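## Task

Take tube A (the red-capped one sitting in rack RK position A2) and set it upright near the centre of the balance pan, close the balance door and push the PRINT key. Afterwards put the tube fully down into bore B2 of dry block DB and leave the balance door closed. Other people's tubes must stay seated in their own bores and wells and must never be grasped. Every station must end up upright and level on the bench mat. Anything held in position only by the robot does not count. Finish with the gripper open and the arm moved away.

## Robot and tools

Robot: one Kinova Gen3 arm with seven revolute joints, fitted with a Robotiq 2F-85 two-finger parallel gripper and a wrist camera. There is only a single arm, so each command row covers that arm plus its gripper.

Scene frame: the origin sits on the table top straight below the arm base. +z is up, and looking along +x, +y points left. The base can be slightly tilted relative to the table. Bench layout: rack RK is closest to the base. Behind it, from left to right, stand dry block DB, balance BAL, spectrophotometer SP, magnet block MG and mixer MX. None of them is fastened down. Looking at a station from its front, row A is the closest row and column 1 the leftmost. The balance door is the top glass pane and opens by sliding away from the viewer. PRINT is the white key on the sloped front panel. A green lamp on the balance lights if PRINT is pressed while the door is closed, even when nothing is on the pan. Tubes that are put home must be pushed down to the bottom of their bore.

execute_actions(actions, pictures): actions is a list holding zero or one item. An empty list only returns the current state. A move item is {"rows": [...], "steps": n}: rows holds 1 to 15 rows, steps is 1 to 15 (default 15), and each step lasts 1/30 s. Each row is used for one step, and the final row is reused if steps outnumber rows. A wait item is {"steps": n} with n up to 300; it sends nothing new and returns after that many steps since the previous result, with your own reply time counted in. pictures (true/false) decides whether camera images come back; by default they do.

Each row has 9 numbers in this order: joint_1 (waist), joint_2 (shoulder), joint_3 (upper arm roll), joint_4 (elbow), joint_5 (forearm roll), joint_6 (wrist pitch), joint_7 (wrist roll), gripper position, gripper speed. The seven joint numbers are absolute target angles in radians, in the same form as the Joint positions line; they are not offsets. Stated ranges: joint_1, joint_3, joint_5, joint_7 are -69.115 to 69.115; joint_2 -2.250 to 2.250; joint_4 -2.580 to 2.580; joint_6 -2.100 to 2.100. The actual end may differ by up to 0.013 rad either way. A call is rejected (nothing sent) if any target goes over 0.013 rad beyond its end and also lies further out than the current angle. Targets past the real end are clipped there, and a line "joint sent to its limit" then appears, possibly about an earlier, still-running action; its absence does not prove there is room left.

Gripper position is an absolute setting from -1 to 1: +1 is fully open (85 mm), 0 is about 41 mm, about -0.8 brings the pads together, and -1 closes until something blocks the fingers. Gripper speed, also -1 to 1, sets how fast the gap changes: about 20 mm/s at -1, 85 at 0, 150 at +1. Grip force is not adjustable; a full close gives roughly 190 to 235 N per pad. To hold firmly, send -1 and keep sending it. To release, send a position wider than the object. For a gentler grip, open first and then close to just under the object's width. Fingers stay where they stopped until the position number changes by 0.01 or more, but they close again by themselves (not past the request) if the object yields or slips. Closing pushes the fingertips about 13 mm further from the wrist, so leave that gap above surfaces. position_measured_pct is roughly 50 minus 50 times the actual position (0 = fully open); stopping below about 90 means something is held or blocking, while about 90 or slightly more means the pads met.

Motion: joint speed and acceleration are capped and the joints move in step, arriving together. A reversed command makes them all stop together. Each step, a joint target is kept within 0.304 rad of the measured angle for joints 1-4 and 0.266 rad for joints 5-7, and all targets are pulled back if they would place the gripper over 70 mm from where it is. After big moves the arm may not yet be at its target when the result arrives. While you think or wait, the arm keeps heading for the last row sent, until it nearly stops or a step is HELD.

Result lines: Joint positions (rad), Joint velocities (rad/s) and joint torques, all in joint order; torques carry an offset, a scale and noise. "joint command not followed" means a clearance check changed or blocked targets (mounting block or post counts as arm). HELD marks steps on which your row was not fully sent. A TORQUE FAULT happens when contact torque hits a load limit (48 N m for joints 1-4, 30.2 for joints 5-7, held weight included): the arm halts for 10 s and the rest of the call is dropped. MOTOR HOT appears from 60 °C; at 75 °C an OVER-TEMPERATURE FAULT lets the arm sag. Holding loads heats the motors.

zoom_image(camera, region): camera is cam_head_left, cam_head_right, cam_high, cam_low or cam_wrist; region is [x0, y0, x1, y1] in pixels of that 504x504 image, origin top-left, no larger than 504 by 504. It gives a closer look at the newest image. Calibrations for the fixed cameras (K, distortion, world-to-camera transform) are given; the wrist camera pose is not, and it sits near the wrist_camera_optical frame (+z forward, +x right, +y down).

read_manual(section): only returns licence texts, moves nothing.

finished_scene(scene): ends the current scene, given by its number; cannot be undone. The result reports success and hands over the next task. Replying without any tool call stops everything.

Avoid: knocking or dropping anything off the table, tipping or shoving stations, slamming or pressing hard, gripping tubes that are not tube A, and leaving tube A supported only by the gripper. Loose objects may get brief random nudges, so check before leaving.

Each tool is called after ">>>" by a JSON object that holds its "fn" and its "kwargs", one argument or row to a line.

## Session

>>> {"fn": "execute_actions", "kwargs": {
  "actions": []
}}

Scene clock: 0.00 s of 12600.00 s.
position_measured_pct=0.0
Joint positions: [-0.034  0.87   0.281  1.465 -0.534  0.972  0.332]
Joint velocities: [ 0.     0.001 -0.     0.001 -0.002 -0.001 -0.001]
Joint torques (N m, as the joint torque sensors report them, + toward a larger angle): no reading
Motor temperatures (°C, as the motors report them): [30 31 31 29 36 34 33]

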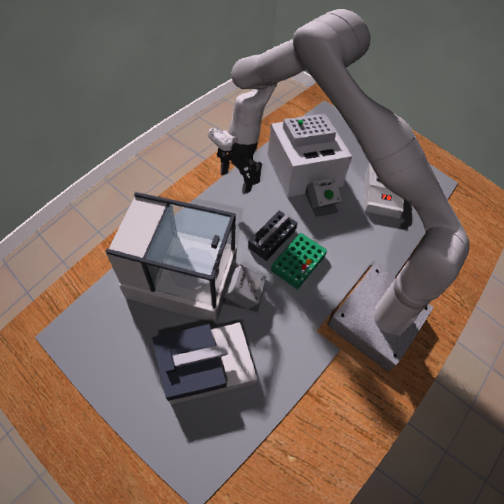

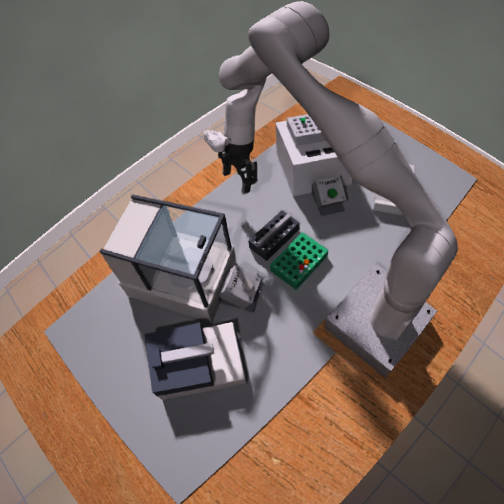

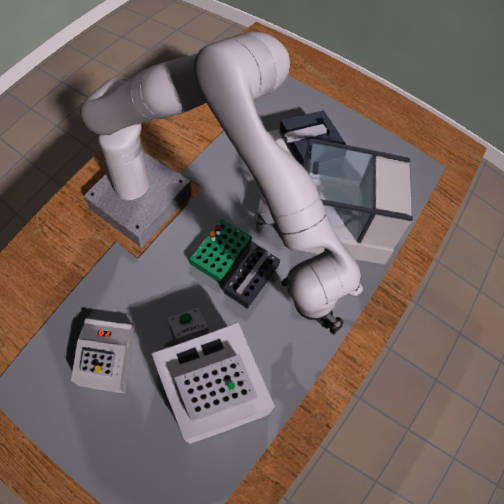

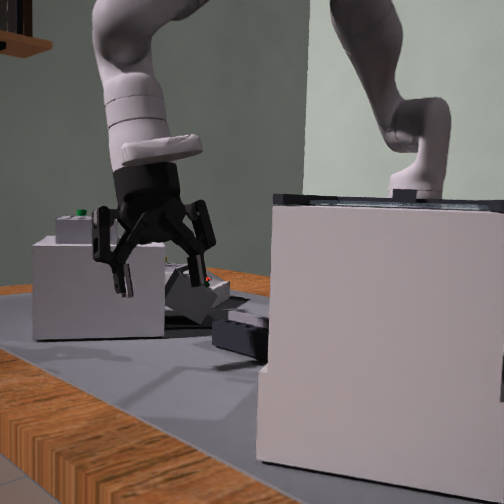

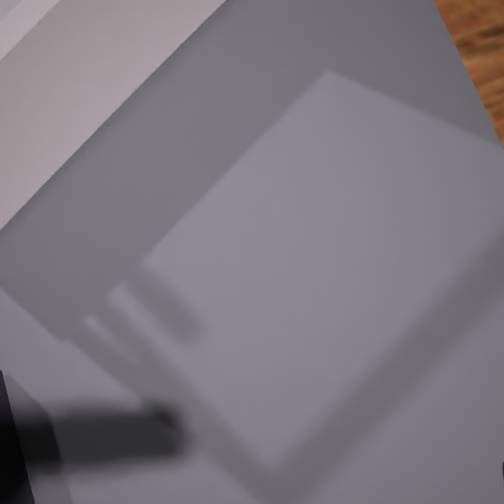

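>>> {"fn": "execute_actions", "kwargs": {
  "actions": [
    {"rows":[[-0.034,0.3,0,1.6,0,1.2,0,-0.3,0]]}
  ],
  "pictures": false
}}

>>> {"fn": "execute_actions", "kwargs": {
  "actions": [
    {"steps":30}
  ],
  "pictures": false
}}

>>> {"fn": "execute_actions", "kwargs": {
  "actions": [
    {"rows":[[1.9,-0.085,0,2.062,0,1.165,0,-0.3,0]]}
  ],
  "pictures": false
}}

>>> {"fn": "execute_actions", "kwargs": {
  "actions": [
    {"steps":80}
  ]
}}

>>> {"fn": "zoom_image", "kwargs": {
  "camera": "cam_high",
  "region": [180,100,430,310]
}}

>>> {"fn": "zoom_image", "kwargs": {
  "camera": "cam_high",
  "region": [50,290,200,410]
}}

>>> {"fn": "zoom_image", "kwargs": {
  "camera": "cam_head_left",
  "region": [100,180,350,330]
}}

Scene clock: 11.47 s of 12600.00 s.
position_measured_pct=36.9
Joint positions: [-0.035  0.5    0.066  1.568 -0.215  1.146  0.085]
Joint velocities: [-0.003 -0.991 -0.329  0.154  1.007  0.266 -0.419]
Joint torques (N m, as the joint torque sensors report them, + toward a larger angle): [  0.78 -18.2    1.16  -7.6   -0.82   0.16   0.29]
Motor temperatures (°C, as the motors report them): [30 31 31 29 36 34 33]
Steps of this call (steps 1 to 329: nothing new was sent; steps 330 to 344: all 15 steps of this action). Readings (joint positions | what the end effector reports):
330: [-0.034 0.869 0.281 1.466 -0.533 0.973 0.332] | position_measured_pct=0.0
331: [-0.033 0.862 0.277 1.469 -0.529 0.976 0.327] | position_measured_pct=0.4
333: [-0.032 0.832 0.253 1.481 -0.505 0.995 0.304] | position_measured_pct=4.4
337: [-0.033 0.725 0.169 1.520 -0.415 1.063 0.214] | position_measured_pct=15.9
344: the state above

Scene clock: 12.47 s of 12600.00 s.
position_measured_pct=65.1
Joint positions: [-0.034  0.3   -0.     1.6    0.     1.2   -0.   ]
Joint velocities: [-0.    -0.002  0.     0.002  0.    -0.001 -0.   ]
Joint torques (N m, as the joint torque sensors report them, + toward a larger angle): [  0.02 -15.31   0.4   -9.1   -0.57  -0.08   0.16]
Motor temperatures (°C, as the motors report them): [30 31 31 29 36 34 33]
Steps of this call (steps 1 to 30: the robot went on to your last target). Readings (joint positions | what the end effector reports):
1: [-0.035 0.467 0.055 1.573 -0.180 1.155 0.071] | position_measured_pct=39.7
2: [-0.035 0.434 0.044 1.578 -0.145 1.164 0.057] | position_measured_pct=42.9
4: [-0.034 0.373 0.024 1.588 -0.077 1.181 0.030] | position_measured_pct=48.8
8: [-0.034 0.311 0.001 1.598 -0.004 1.199 0.002] | position_measured_pct=60.7
30: the state above
The arm was judged still, so your last target was given up. Only a new action makes it travel on or press farther. Fingers that are still opening or closing keep moving.

Scene clock: 12.97 s of 12600.00 s.
position_measured_pct=65.1
Joint positions: [ 0.319  0.027 -0.     1.91  -0.     1.174  0.   ]
Joint velocities: [ 1.019 -0.433  0.002  0.608  0.001 -0.034 -0.   ]
Joint torques (N m, as the joint torque sensors report them, + toward a larger angle): [-0.09 -9.19  0.08 -9.23 -0.6  -0.13  0.16]
Motor temperatures (°C, as the motors report them): [30 31 31 29 36 34 33]
Steps of this call (steps 1 to 15: all 15 steps of this action). Readings (joint positions | what the end effector reports):
1: [-0.032 0.299 -0.000 1.601 -0.000 1.200 -0.000] | position_measured_pct=65.1
2: [-0.025 0.292 -0.001 1.607 -0.001 1.198 -0.000] | position_measured_pct=65.1
4: [0.005 0.261 -0.002 1.634 -0.001 1.195 -0.000] | position_measured_pct=65.1
8: [0.110 0.158 -0.000 1.735 -0.000 1.185 -0.000] | position_measured_pct=65.1
15: the state above

Scene clock: 15.63 s of 12600.00 s.
position_measured_pct=65.1
Joint positions: [ 1.9   -0.085  0.     2.062  0.     1.165 -0.   ]
Joint velocities: [-0.    -0.001  0.    -0.001  0.001 -0.001  0.   ]
Joint torques (N m, as the joint torque sensors report them, + toward a larger angle): [-0.24 -7.36  0.21 -8.69 -0.55  0.06  0.18]
Motor temperatures (°C, as the motors report them): [30 31 31 29 36 34 33]
Steps of this call (steps 1 to 60: the robot went on to your last target; steps 61 to 80: nothing new was sent). Readings (joint positions | what the end effector reports):
1: [0.354 0.013 -0.000 1.930 0.000 1.173 0.000] | position_measured_pct=65.1
2: [0.390 0.000 -0.000 1.947 0.000 1.172 0.000] | position_measured_pct=65.1
4: [0.466 -0.021 0.000 1.978 0.000 1.170 0.000] | position_measured_pct=65.1
8: [0.630 -0.052 0.000 2.021 0.000 1.167 0.000] | position_measured_pct=65.1
80: the state above
The arm was judged still, so your last target was given up. Only a new action makes it travel on or press farther. Fingers that are still opening or closing keep moving.

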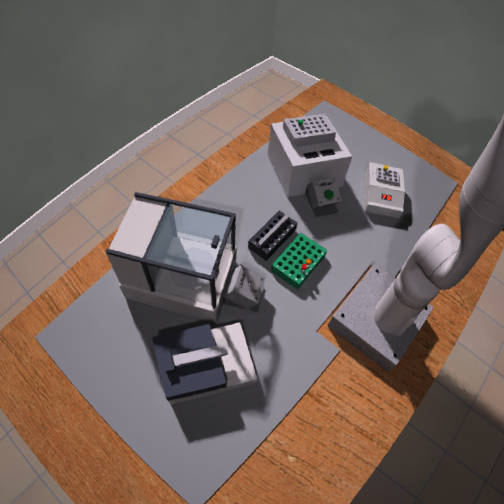

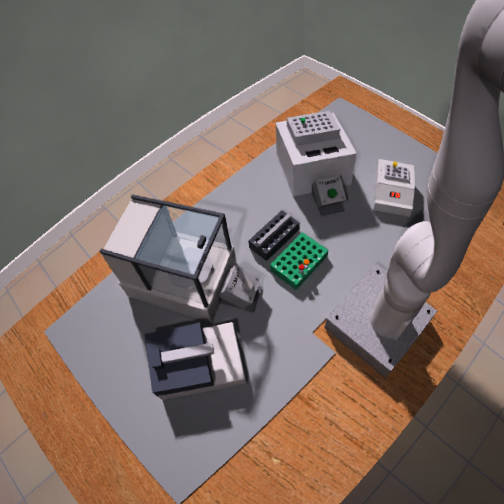

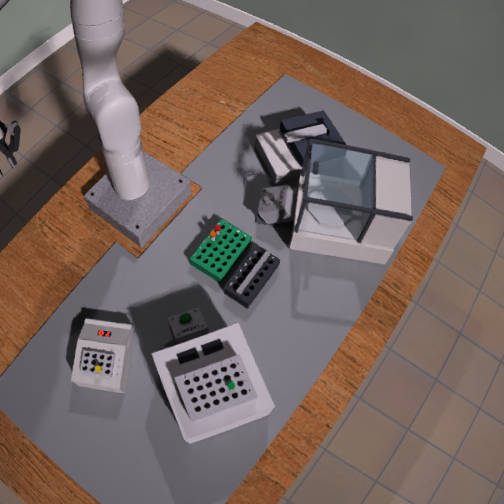

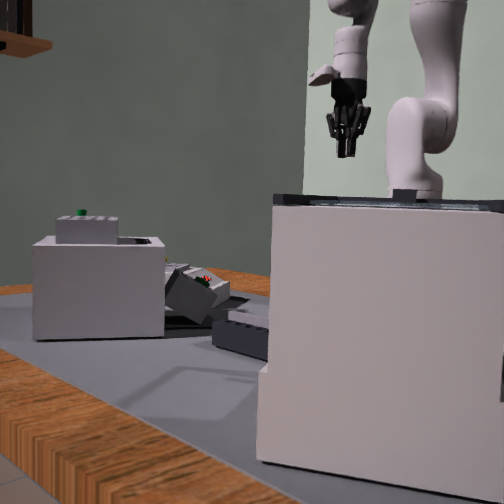

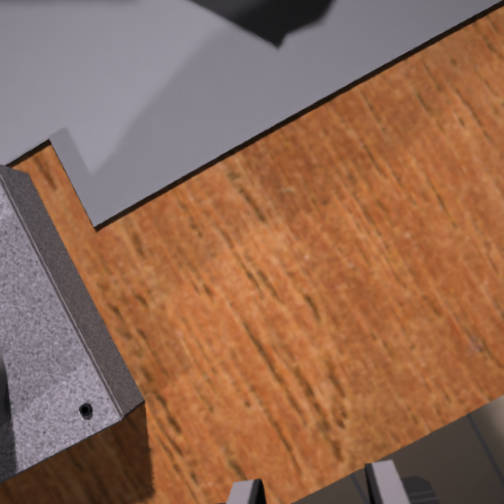

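Region (180, 100, 430, 310) of cam_high's 504x504 image, scaled by 2.016, with more detail than that image has; it fills the top 423 rows of this view, and the rest is white.

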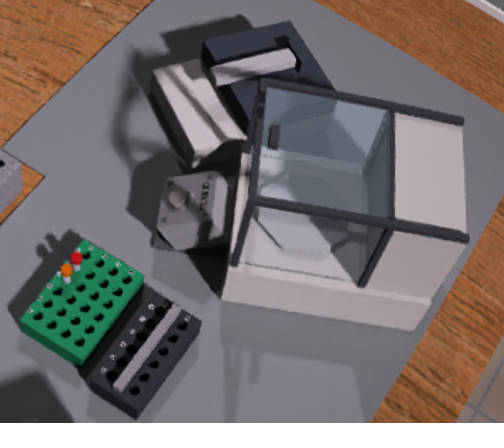

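Region (50, 290, 200, 410) of cam_high's 504x504 image, scaled by 3.360, with more detail than that image has; it fills the top 403 rows of this view, and the rest is white.

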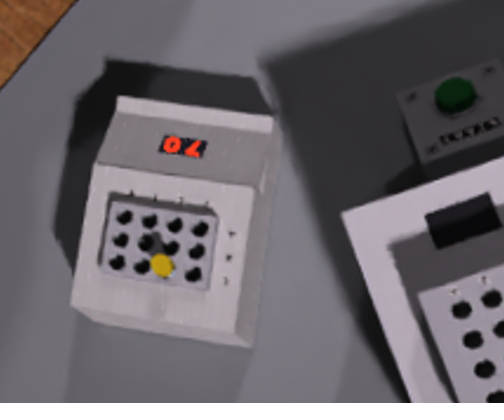

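Region (100, 180, 350, 330) of cam_head_left's 504x504 image, scaled by 2.016, with more detail than that image has; it fills the top 302 rows of this view, and the rest is white.

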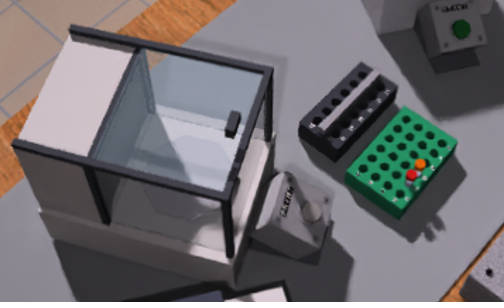

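>>> {"fn": "execute_actions", "kwargs": {
  "actions": [
    {"rows":[[-0.505,-0.085,0,2.062,0,1.165,0,-0.35,0]]}
  ],
  "pictures": false
}}

>>> {"fn": "execute_actions", "kwargs": {
  "actions": [
    {"steps":60}
  ],
  "pictures": false
}}

>>> {"fn": "execute_actions", "kwargs": {
  "actions": [
    {"rows":[[-0.505,0.335,0,1.67,0,1.136,0,-0.35,0]]}
  ],
  "pictures": false
}}

>>> {"fn": "execute_actions", "kwargs": {
  "actions": [
    {"steps":25}
  ]
}}

Scene clock: 36.13 s of 12600.00 s.
position_measured_pct=67.5
Joint positions: [ 1.422 -0.085  0.     2.062  0.     1.165 -0.   ]
Joint velocities: [-1.358  0.001 -0.    -0.     0.003 -0.001  0.   ]
Joint torques (N m, as the joint torque sensors report them, + toward a larger angle): [-0.43 -7.59  0.3  -8.23 -0.51  0.17  0.15]
Motor temperatures (°C, as the motors report them): [30 31 31 29 36 34 33]
Steps of this call (steps 1 to 600: nothing new was sent; steps 601 to 615: all 15 steps of this action). Readings (joint positions | what the end effector reports):
601: [1.898 -0.085 0.000 2.062 0.000 1.165 -0.000] | position_measured_pct=65.1
602: [1.891 -0.085 0.001 2.062 0.001 1.165 -0.000] | position_measured_pct=65.5
604: [1.860 -0.085 0.001 2.062 0.001 1.165 -0.000] | position_measured_pct=67.1
608: [1.733 -0.085 0.001 2.062 0.001 1.165 -0.000] | position_measured_pct=67.5
615: the state above

Scene clock: 38.13 s of 12600.00 s.
position_measured_pct=67.5
Joint positions: [-0.505 -0.085 -0.     2.062 -0.     1.165 -0.   ]
Joint velocities: [-0.002 -0.    -0.     0.001  0.     0.001  0.   ]
Joint torques (N m, as the joint torque sensors report them, + toward a larger angle): [-0.17 -7.14  0.34 -8.64 -0.57 -0.02  0.08]
Motor temperatures (°C, as the motors report them): [30 31 31 29 36 34 33]
Steps of this call (steps 1 to 60: the robot went on to your last target). Readings (joint positions | what the end effector reports):
1: [1.377 -0.085 0.000 2.062 0.000 1.165 -0.000] | position_measured_pct=67.5
2: [1.331 -0.085 0.000 2.062 0.000 1.165 -0.000] | position_measured_pct=67.5
4: [1.240 -0.085 0.000 2.062 0.000 1.165 -0.000] | position_measured_pct=67.5
8: [1.058 -0.085 0.000 2.062 0.000 1.165 -0.000] | position_measured_pct=67.5
60: the state above

Scene clock: 38.63 s of 12600.00 s.
position_measured_pct=67.5
Joint positions: [-0.505  0.285 -0.     1.714  0.     1.138 -0.   ]
Joint velocities: [-0.002  0.613 -0.001 -0.606  0.    -0.053 -0.   ]
Joint torques (N m, as the joint torque sensors report them, + toward a larger angle): [ -0.13 -17.27   0.57  -7.69  -0.54   0.44   0.11]
Motor temperatures (°C, as the motors report them): [30 31 31 29 36 34 33]
Steps of this call (steps 1 to 15: all 15 steps of this action). Readings (joint positions | what the end effector reports):
1: [-0.505 -0.083 0.000 2.061 -0.000 1.165 0.000] | position_measured_pct=67.5
2: [-0.505 -0.076 0.000 2.056 -0.000 1.165 0.000] | position_measured_pct=67.5
4: [-0.505 -0.046 0.000 2.028 0.000 1.163 0.000] | position_measured_pct=67.5
8: [-0.505 0.070 0.000 1.916 0.000 1.153 0.000] | position_measured_pct=67.5
15: the state above

Scene clock: 39.47 s of 12600.00 s.
position_measured_pct=67.5
Joint positions: [-0.505  0.335  0.     1.67   0.     1.136  0.   ]
Joint velocities: [ 0.    -0.     0.     0.    -0.001  0.     0.   ]
Joint torques (N m, as the joint torque sensors report them, + toward a larger angle): [ -0.04 -15.53   0.44  -8.53  -0.45   0.06   0.18]
Motor temperatures (°C, as the motors report them): [30 31 31 29 36 34 33]
Steps of this call (steps 1 to 25: the robot went on to your last target). Readings (joint positions | what the end effector reports):
1: [-0.505 0.303 -0.000 1.696 -0.000 1.137 -0.000] | position_measured_pct=67.5
2: [-0.505 0.315 -0.000 1.683 -0.000 1.136 -0.000] | position_measured_pct=67.5
4: [-0.505 0.325 -0.000 1.673 -0.000 1.135 -0.000] | position_measured_pct=67.5
8: [-0.505 0.332 -0.000 1.670 0.000 1.136 -0.000] | position_measured_pct=67.5
25: the state above

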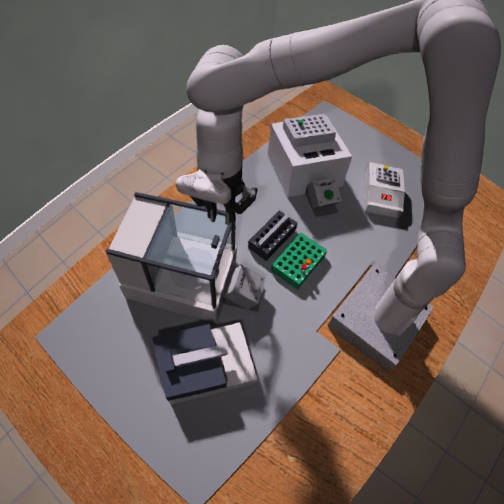

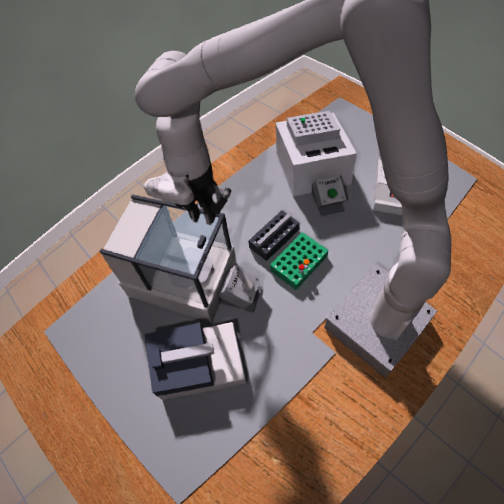

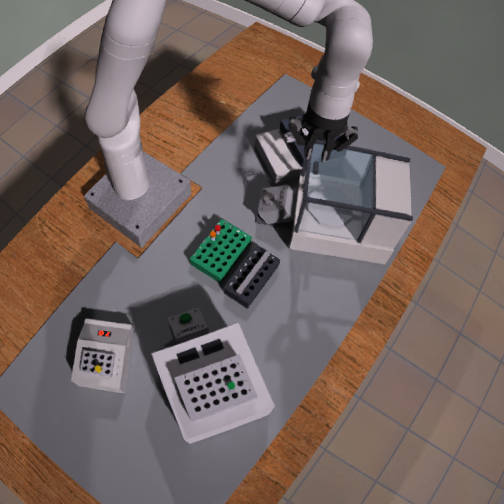

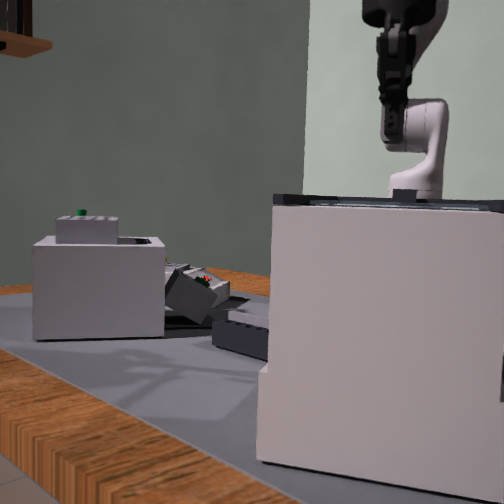

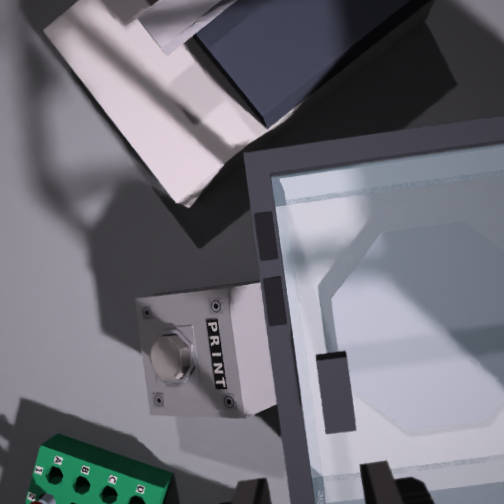

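>>> {"fn": "execute_actions", "kwargs": {
  "actions": [
    {"rows":[[-0.547,0.388,0,1.697,0,1.057,0,-0.35,0]]}
  ],
  "pictures": false
}}

>>> {"fn": "execute_actions", "kwargs": {
  "actions": [
    {"steps":5}
  ]
}}

Scene clock: 50.47 s of 12600.00 s.
position_measured_pct=67.5
Joint positions: [-0.547  0.388 -0.     1.697 -0.     1.057  0.   ]
Joint velocities: [-0.003  0.004 -0.    -0.001 -0.    -0.002 -0.   ]
Joint torques (N m, as the joint torque sensors report them, + toward a larger angle): [ -0.03 -16.33   0.6   -8.25  -0.5    0.02   0.17]
Motor temperatures (°C, as the motors report them): [30 31 31 29 36 34 33]
Steps of this call (steps 1 to 15: the robot went on to your last target; steps 16 to 315: nothing new was sent; steps 316 to 330: all 15 steps of this action). Readings (joint positions | what the end effector reports):
316: [-0.506 0.336 0.000 1.670 0.000 1.135 -0.000] | position_measured_pct=67.5
317: [-0.512 0.343 0.001 1.673 0.001 1.128 -0.000] | position_measured_pct=67.5
319: [-0.533 0.370 0.002 1.686 0.001 1.090 -0.000] | position_measured_pct=67.5
323: [-0.545 0.385 -0.001 1.697 -0.000 1.057 0.000] | position_measured_pct=67.5
330: the state above

Scene clock: 50.63 s of 12600.00 s.
position_measured_pct=67.5
Joint positions: [-0.547  0.388 -0.     1.697 -0.     1.057  0.   ]
Joint velocities: [-0.001  0.001 -0.001  0.001  0.001 -0.001  0.   ]
Joint torques (N m, as the joint torque sensors report them, + toward a larger angle): [  0.08 -16.2    0.57  -8.23  -0.52   0.06   0.23]
Motor temperatures (°C, as the motors report them): [30 31 31 29 36 34 33]
Steps of this call (steps 1 to 5: the robot went on to your last target). Readings (joint positions | what the end effector reports):
1: [-0.547 0.388 -0.000 1.697 -0.000 1.057 -0.000] | position_measured_pct=67.5
2: [-0.547 0.388 -0.000 1.697 -0.000 1.057 0.000] | position_measured_pct=67.5
4: [-0.547 0.388 -0.000 1.697 -0.000 1.057 -0.000] | position_measured_pct=67.5
5: the state above

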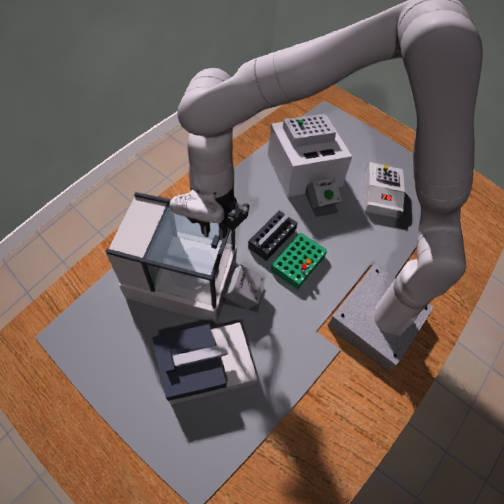

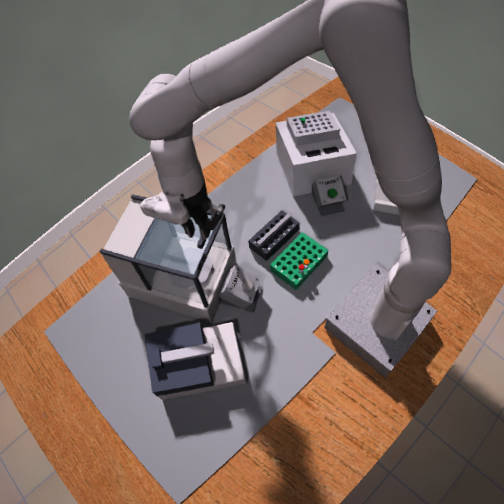

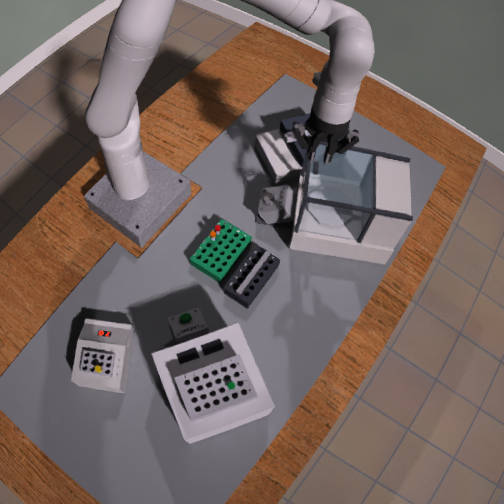

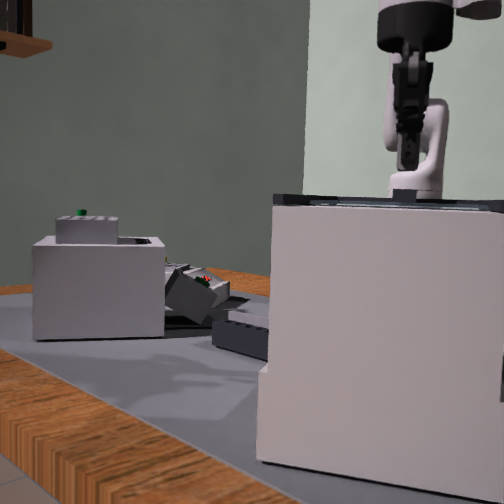

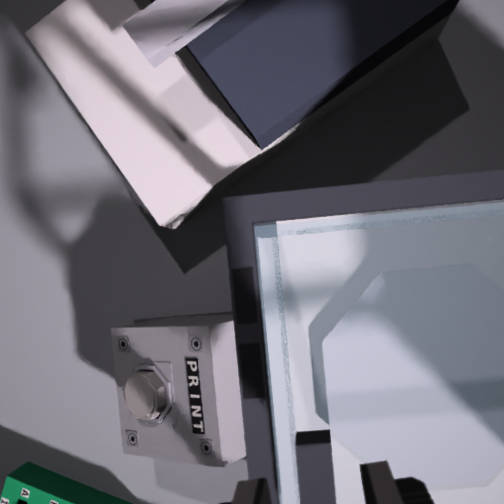

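>>> {"fn": "execute_actions", "kwargs": {
  "actions": [
    {"rows":[[-0.565,0.388,0,1.697,0,1.057,-0.02,-0.35,0],[-0.565,0.388,0,1.697,0,1.057,-0.02,-0.35,0],[-0.565,0.388,0,1.697,0,1.057,-0.02,-0.35,0],[-0.565,0.4,0,1.712,0,1.03,-0.02,-0.35,0],[-0.565,0.4,0,1.712,0,1.03,-0.02,-0.35,0],[-0.565,0.411,0,1.727,0,1.004,-0.02,-0.35,0],[-0.565,0.411,0,1.727,0,1.004,-0.02,-0.35,0],[-0.565,0.422,0,1.742,0,0.977,-0.02,-0.35,0]]}
  ]
}}

>>> {"fn": "execute_actions", "kwargs": {
  "actions": [
    {"rows":[[-0.565,0.432,0,1.725,0,0.984,-0.02,-0.35,0],[-0.565,0.432,0,1.725,0,0.984,-0.02,-0.35,0],[-0.565,0.443,0,1.707,0,0.992,-0.02,-0.35,0],[-0.565,0.443,0,1.707,0,0.992,-0.02,-0.35,0],[-0.565,0.454,0,1.688,0,1.0,-0.02,-0.35,0],[-0.565,0.454,0,1.688,0,1.0,-0.02,-0.35,0],[-0.565,0.465,0,1.67,0,1.007,-0.02,-0.35,0],[-0.565,0.465,0,1.67,0,1.007,-0.02,-0.35,0],[-0.565,0.475,0,1.652,0,1.015,-0.02,-0.35,0],[-0.565,0.475,0,1.652,0,1.015,-0.02,-0.35,0],[-0.565,0.486,0,1.633,0,1.022,-0.02,-0.35,0],[-0.565,0.486,0,1.633,0,1.022,-0.02,-0.35,0],[-0.565,0.497,0,1.615,0,1.03,-0.02,-0.35,0]]}
  ],
  "pictures": false
}}

>>> {"fn": "execute_actions", "kwargs": {
  "actions": [
    {"rows":[[-0.564,0.509,0,1.594,0,1.039,-0.02,-0.35,0],[-0.564,0.509,0,1.594,0,1.039,-0.02,-0.35,0],[-0.564,0.521,0,1.573,0,1.048,-0.02,-0.35,0],[-0.564,0.521,0,1.573,0,1.048,-0.02,-0.35,0],[-0.564,0.532,0,1.552,0,1.058,-0.02,-0.35,0],[-0.564,0.532,0,1.552,0,1.058,-0.02,-0.35,0],[-0.563,0.544,0,1.53,0,1.067,-0.02,-0.35,0],[-0.563,0.544,0,1.53,0,1.067,-0.02,-0.35,0],[-0.563,0.556,0,1.509,0,1.076,-0.02,-0.35,0],[-0.563,0.556,0,1.509,0,1.076,-0.02,-0.35,0],[-0.563,0.568,0,1.488,0,1.086,-0.02,-0.35,0],[-0.563,0.568,0,1.488,0,1.086,-0.02,-0.35,0],[-0.563,0.58,0,1.467,0,1.095,-0.02,-0.35,0]]}
  ],
  "pictures": false
}}

>>> {"fn": "execute_actions", "kwargs": {
  "actions": [
    {"rows":[[-0.562,0.594,0,1.441,0,1.107,-0.02,-0.35,0],[-0.562,0.594,0,1.441,0,1.107,-0.02,-0.35,0],[-0.562,0.608,0,1.414,0,1.12,-0.02,-0.35,0],[-0.562,0.608,0,1.414,0,1.12,-0.02,-0.35,0],[-0.562,0.622,0,1.388,0,1.132,-0.02,-0.35,0],[-0.562,0.622,0,1.388,0,1.132,-0.02,-0.35,0],[-0.561,0.636,0,1.361,0,1.144,-0.02,-0.35,0],[-0.561,0.636,0,1.361,0,1.144,-0.02,-0.35,0],[-0.561,0.65,0,1.335,0,1.156,-0.02,-0.35,0],[-0.561,0.65,0,1.335,0,1.156,-0.02,-0.35,0],[-0.561,0.665,0,1.308,0,1.169,-0.02,-0.35,0],[-0.561,0.665,0,1.308,0,1.169,-0.02,-0.35,0],[-0.561,0.679,0,1.282,0,1.181,-0.02,-0.35,0]]}
  ]
}}

Scene clock: 101.57 s of 12600.00 s.
position_measured_pct=67.5
Joint positions: [-0.565  0.421 -0.     1.742 -0.     0.977 -0.02 ]
Joint velocities: [-0.001  0.005 -0.     0.004  0.002 -0.001 -0.   ]
Joint torques (N m, as the joint torque sensors report them, + toward a larger angle): [  0.03 -16.52   0.46  -8.18  -0.53  -0.03   0.14]
Motor temperatures (°C, as the motors report them): [30 31 31 29 36 34 33]
Steps of this call (steps 1 to 15: the robot went on to your last target; steps 16 to 1513: nothing new was sent; steps 1514 to 1528: all 15 steps of this action). Readings (joint positions | what the end effector reports):
1514: [-0.548 0.388 0.000 1.697 0.000 1.057 -0.001] | position_measured_pct=67.5
1515: [-0.555 0.388 0.001 1.697 0.001 1.057 -0.006] | position_measured_pct=67.5
1517: [-0.564 0.389 -0.001 1.698 -0.001 1.056 -0.018] | position_measured_pct=67.5
1521: [-0.564 0.410 -0.000 1.724 0.000 1.009 -0.020] | position_measured_pct=67.5
1528: the state above

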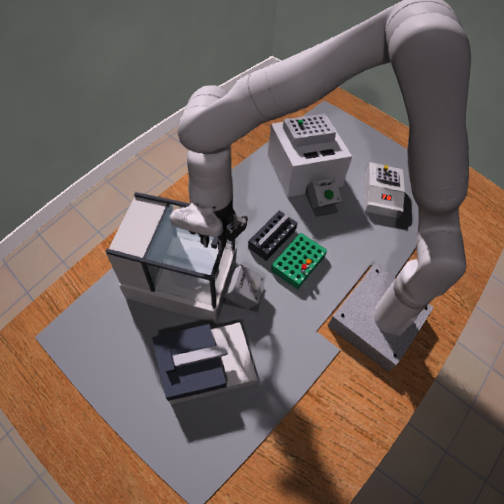

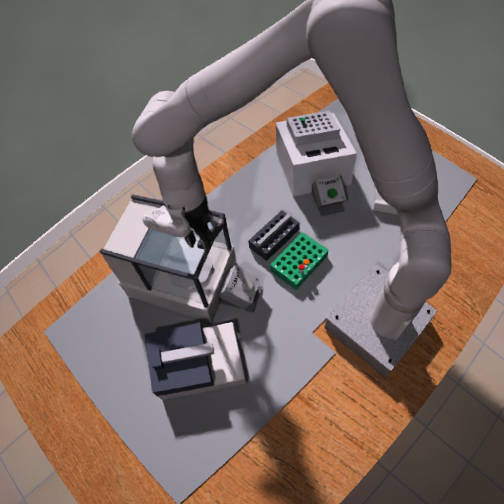

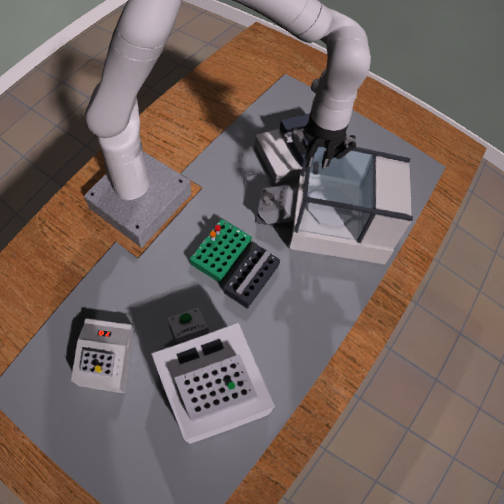

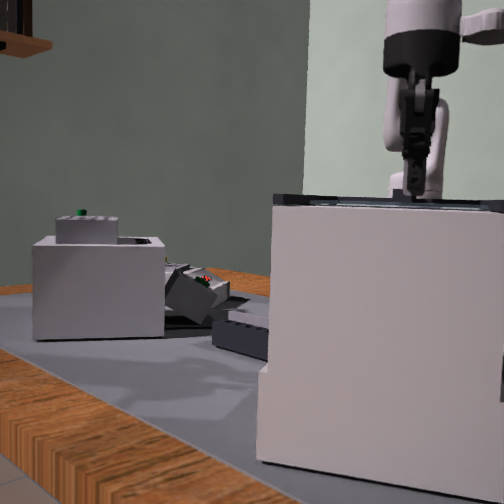

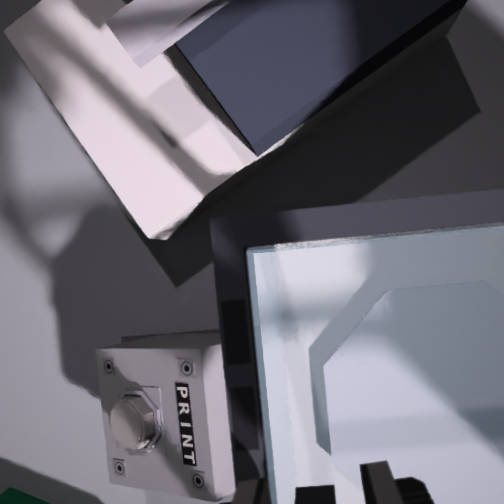

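Scene clock: 102.07 s of 12600.00 s.
position_measured_pct=67.5
Joint positions: [-0.564  0.494  0.     1.622  0.     1.029 -0.02 ]
Joint velocities: [-0.001  0.078 -0.001 -0.165 -0.001  0.064  0.   ]
Joint torques (N m, as the joint torque sensors report them, + toward a larger angle): [ -0.45 -19.6    0.37  -8.35  -0.76  -0.28   0.14]
Motor temperatures (°C, as the motors report them): [30 31 31 29 36 34 33]
Steps of this call (steps 1 to 15: all 15 steps of this action). Readings (joint positions | what the end effector reports):
1: [-0.565 0.422 -0.000 1.741 -0.000 0.977 -0.020] | position_measured_pct=67.5
2: [-0.565 0.426 0.000 1.736 -0.000 0.980 -0.020] | position_measured_pct=67.5
4: [-0.565 0.437 0.000 1.719 0.000 0.987 -0.020] | position_measured_pct=67.5
8: [-0.565 0.458 0.000 1.684 0.000 1.003 -0.020] | position_measured_pct=67.5
15: the state above

Scene clock: 102.57 s of 12600.00 s.
position_measured_pct=67.5
Joint positions: [-0.562  0.576  0.001  1.476  0.     1.093 -0.02 ]
Joint velocities: [-0.     0.099 -0.001 -0.204 -0.002  0.083 -0.   ]
Joint torques (N m, as the joint torque sensors report them, + toward a larger angle): [ -0.47 -21.36   0.21  -8.54  -0.7    0.13   0.17]
Motor temperatures (°C, as the motors report them): [30 31 31 29 36 34 33]
Steps of this call (steps 1 to 15: all 15 steps of this action). Readings (joint positions | what the end effector reports):
1: [-0.564 0.496 0.000 1.617 0.000 1.031 -0.020] | position_measured_pct=67.5
2: [-0.564 0.501 0.000 1.609 0.000 1.035 -0.020] | position_measured_pct=67.5
4: [-0.564 0.513 0.000 1.589 0.000 1.043 -0.020] | position_measured_pct=67.5
8: [-0.563 0.535 0.000 1.548 0.000 1.061 -0.020] | position_measured_pct=67.5
15: the state above

Scene clock: 103.07 s of 12600.00 s.
position_measured_pct=67.5
Joint positions: [-0.56   0.672  0.001  1.295  0.001  1.177 -0.02 ]
Joint velocities: [ 0.     0.134 -0.001 -0.28  -0.     0.127 -0.   ]
Joint torques (N m, as the joint torque sensors report them, + toward a larger angle): [ -0.43 -23.24   0.1   -8.69  -0.56  -0.26   0.26]
Motor temperatures (°C, as the motors report them): [30 31 31 29 36 34 33]
Steps of this call (steps 1 to 15: all 15 steps of this action). Readings (joint positions | what the end effector reports):
1: [-0.562 0.579 0.000 1.470 0.000 1.095 -0.020] | position_measured_pct=67.5
2: [-0.562 0.584 0.000 1.460 0.000 1.100 -0.020] | position_measured_pct=67.5
4: [-0.562 0.597 0.000 1.437 0.000 1.111 -0.020] | position_measured_pct=67.5
8: [-0.561 0.624 0.001 1.386 0.001 1.135 -0.020] | position_measured_pct=67.5
15: the state above

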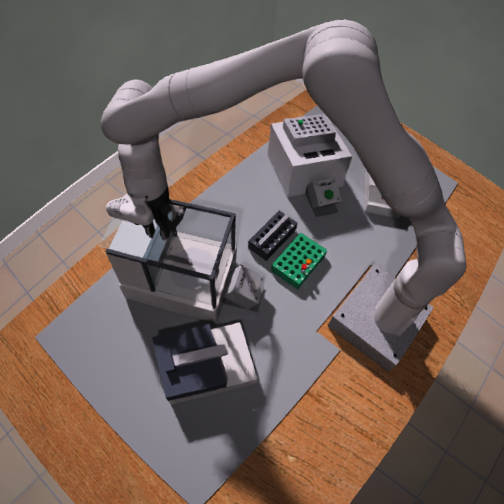

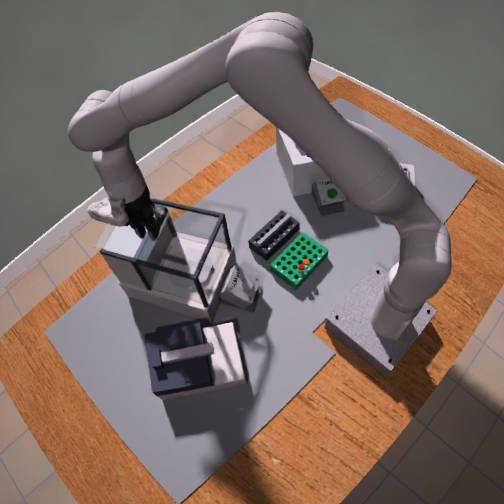

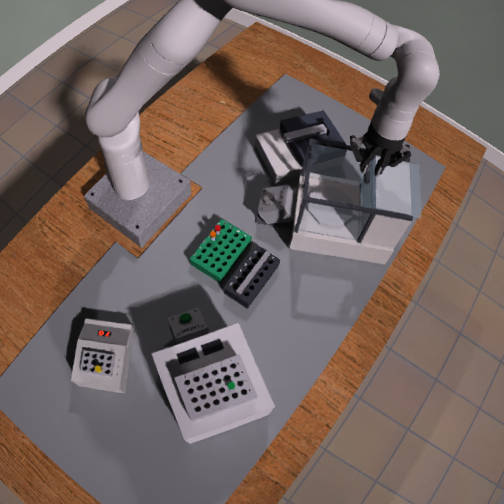

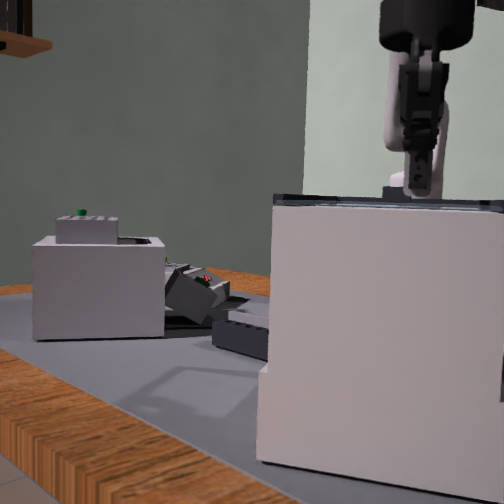

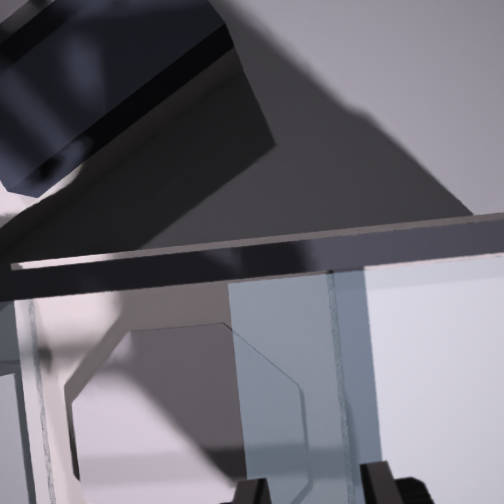

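>>> {"fn": "execute_actions", "kwargs": {
  "actions": [
    {"rows":[[-0.561,0.665,0,1.308,0,1.169,-0.02,-0.35,0],[-0.561,0.665,0,1.308,0,1.169,-0.02,-0.35,0],[-0.561,0.665,0,1.308,0,1.169,-0.02,-0.35,0],[-0.561,0.665,0,1.308,0,1.169,-0.02,-0.35,0],[-0.561,0.665,0,1.308,0,1.169,-0.02,-0.35,0],[-0.561,0.614,0,1.194,0,1.334,-0.02,-0.35,0]]}
  ],
  "pictures": false
}}

>>> {"fn": "execute_actions", "kwargs": {
  "actions": [
    {"rows":[[-0.273,-0.085,0,2.062,0,1.165,-0.37,-0.3,0]]}
  ],
  "pictures": false
}}

>>> {"fn": "execute_actions", "kwargs": {
  "actions": [
    {"steps":25}
  ],
  "pictures": false
}}

>>> {"fn": "execute_actions", "kwargs": {
  "actions": [
    {"rows":[[-0.273,0.372,0,2.4355,0,0.334,-0.37,-0.3,0]]}
  ],
  "pictures": false
}}

>>> {"fn": "execute_actions", "kwargs": {
  "actions": [
    {"steps":30}
  ]
}}

Scene clock: 122.93 s of 12600.00 s.
position_measured_pct=67.5
Joint positions: [-0.561  0.615  0.     1.195 -0.     1.333 -0.02 ]
Joint velocities: [ 0.    -0.004  0.    -0.021 -0.001  0.034  0.001]
Joint torques (N m, as the joint torque sensors report them, + toward a larger angle): [ -0.03 -18.39   0.53  -7.9   -0.64  -0.17   0.14]
Motor temperatures (°C, as the motors report them): [30 32 31 29 36 34 33]
Steps of this call (steps 1 to 30: the robot went on to your last target; steps 31 to 581: nothing new was sent; steps 582 to 596: all 15 steps of this action). Readings (joint positions | what the end effector reports):
582: [-0.561 0.678 0.000 1.284 0.000 1.182 -0.020] | position_measured_pct=67.5
583: [-0.561 0.674 0.000 1.289 0.000 1.178 -0.020] | position_measured_pct=67.5
585: [-0.561 0.666 0.000 1.304 -0.000 1.171 -0.020] | position_measured_pct=67.5
589: [-0.561 0.658 -0.000 1.291 0.000 1.193 -0.020] | position_measured_pct=67.5
596: the state above

Scene clock: 123.43 s of 12600.00 s.
position_measured_pct=65.1
Joint positions: [-0.342  0.237  0.001  1.562  0.     1.203 -0.279]
Joint velocities: [ 0.272 -1.019  0.002  1.011  0.002 -0.161 -0.383]
Joint torques (N m, as the joint torque sensors report them, + toward a larger angle): [ -0.94 -14.79  -0.11  -9.41  -0.68  -0.34   0.13]
Motor temperatures (°C, as the motors report them): [30 32 31 29 36 34 33]
Steps of this call (steps 1 to 15: all 15 steps of this action). Readings (joint positions | what the end effector reports):
1: [-0.560 0.613 -0.000 1.196 -0.000 1.333 -0.021] | position_measured_pct=67.5
2: [-0.554 0.606 -0.002 1.202 -0.001 1.329 -0.025] | position_measured_pct=67.1
4: [-0.526 0.577 -0.003 1.230 -0.002 1.312 -0.048] | position_measured_pct=65.5
8: [-0.440 0.467 0.000 1.335 0.000 1.262 -0.141] | position_measured_pct=65.1
15: the state above

Scene clock: 124.27 s of 12600.00 s.
position_measured_pct=65.1
Joint positions: [-0.273 -0.084  0.     2.062  0.     1.165 -0.37 ]
Joint velocities: [ 0.001 -0.008  0.     0.001 -0.    -0.001  0.   ]
Joint torques (N m, as the joint torque sensors report them, + toward a larger angle): [ 0.06 -6.81  0.29 -8.57 -0.52 -0.06  0.2 ]
Motor temperatures (°C, as the motors report them): [30 32 31 29 36 34 33]
Steps of this call (steps 1 to 25: the robot went on to your last target). Readings (joint positions | what the end effector reports):
1: [-0.333 0.203 0.001 1.596 0.000 1.198 -0.291] | position_measured_pct=65.1
2: [-0.326 0.169 0.001 1.630 0.000 1.194 -0.301] | position_measured_pct=65.1
4: [-0.313 0.109 0.001 1.698 0.000 1.187 -0.318] | position_measured_pct=65.1
8: [-0.297 0.029 0.001 1.833 0.000 1.177 -0.341] | position_measured_pct=65.1
25: the state above

Scene clock: 124.77 s of 12600.00 s.
position_measured_pct=65.1
Joint positions: [-0.273  0.269 -0.     2.36   0.     0.809 -0.37 ]
Joint velocities: [ 0.     0.608  0.     0.499  0.002 -1.21   0.   ]
Joint torques (N m, as the joint torque sensors report them, + toward a larger angle): [ -0.15 -11.68   0.41  -5.55  -0.55   0.8    0.18]
Motor temperatures (°C, as the motors report them): [30 32 31 29 36 34 33]
Steps of this call (steps 1 to 15: all 15 steps of this action). Readings (joint positions | what the end effector reports):
1: [-0.273 -0.083 0.000 2.063 -0.000 1.164 -0.370] | position_measured_pct=65.1
2: [-0.273 -0.076 0.000 2.068 -0.000 1.160 -0.370] | position_measured_pct=65.1
4: [-0.273 -0.046 0.000 2.095 -0.000 1.137 -0.370] | position_measured_pct=65.1
8: [-0.273 0.062 -0.000 2.197 -0.000 1.045 -0.370] | position_measured_pct=65.1
15: the state above

Scene clock: 125.77 s of 12600.00 s.
position_measured_pct=65.1
Joint positions: [-0.273  0.372 -0.     2.435  0.     0.334 -0.37 ]
Joint velocities: [-0.    -0.001  0.     0.001 -0.002 -0.    -0.   ]
Joint torques (N m, as the joint torque sensors report them, + toward a larger angle): [ -0.1  -10.96   0.37  -3.1   -0.49   0.02   0.23]
Motor temperatures (°C, as the motors report them): [30 32 31 29 36 34 33]
Steps of this call (steps 1 to 30: the robot went on to your last target). Readings (joint positions | what the end effector reports):
1: [-0.273 0.287 -0.000 2.375 0.000 0.768 -0.370] | position_measured_pct=65.1
2: [-0.273 0.303 -0.000 2.387 0.000 0.727 -0.370] | position_measured_pct=65.1
4: [-0.273 0.326 0.000 2.405 0.000 0.646 -0.370] | position_measured_pct=65.1
8: [-0.273 0.353 0.000 2.424 0.000 0.484 -0.370] | position_measured_pct=65.1
30: the state above
The arm was judged still, so your last target was given up. Only a new action makes it travel on or press farther. Fingers that are still opening or closing keep moving.

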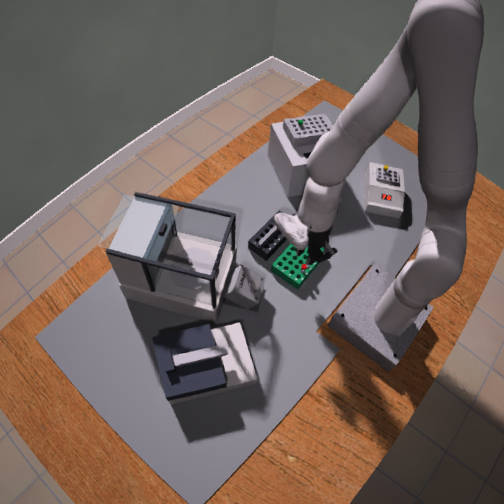

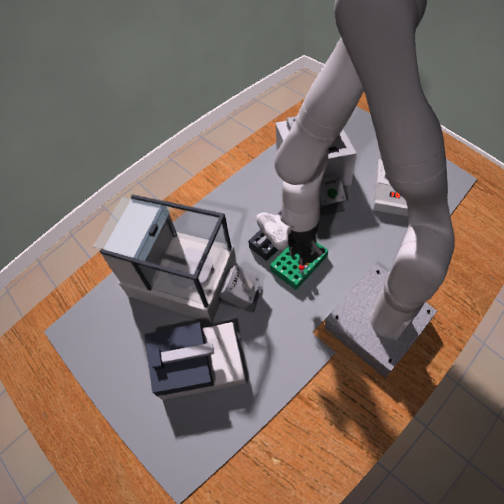

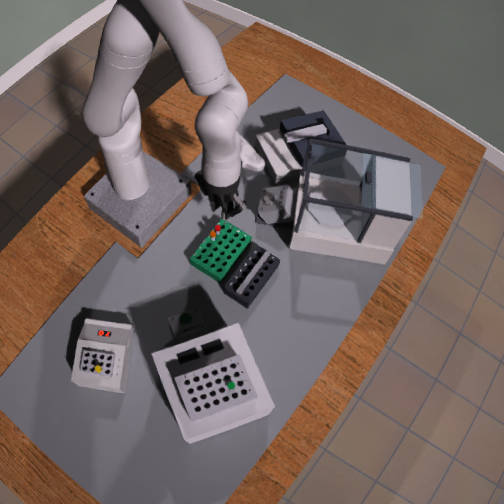

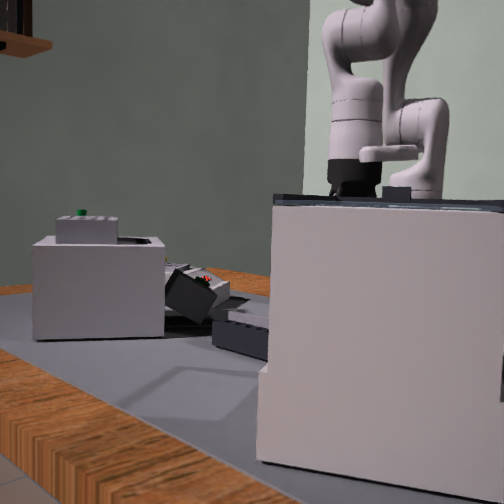

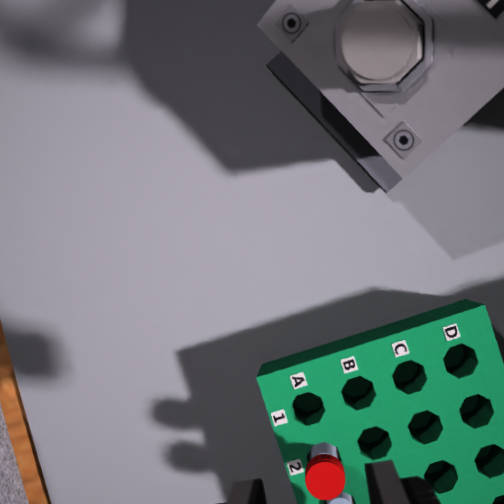

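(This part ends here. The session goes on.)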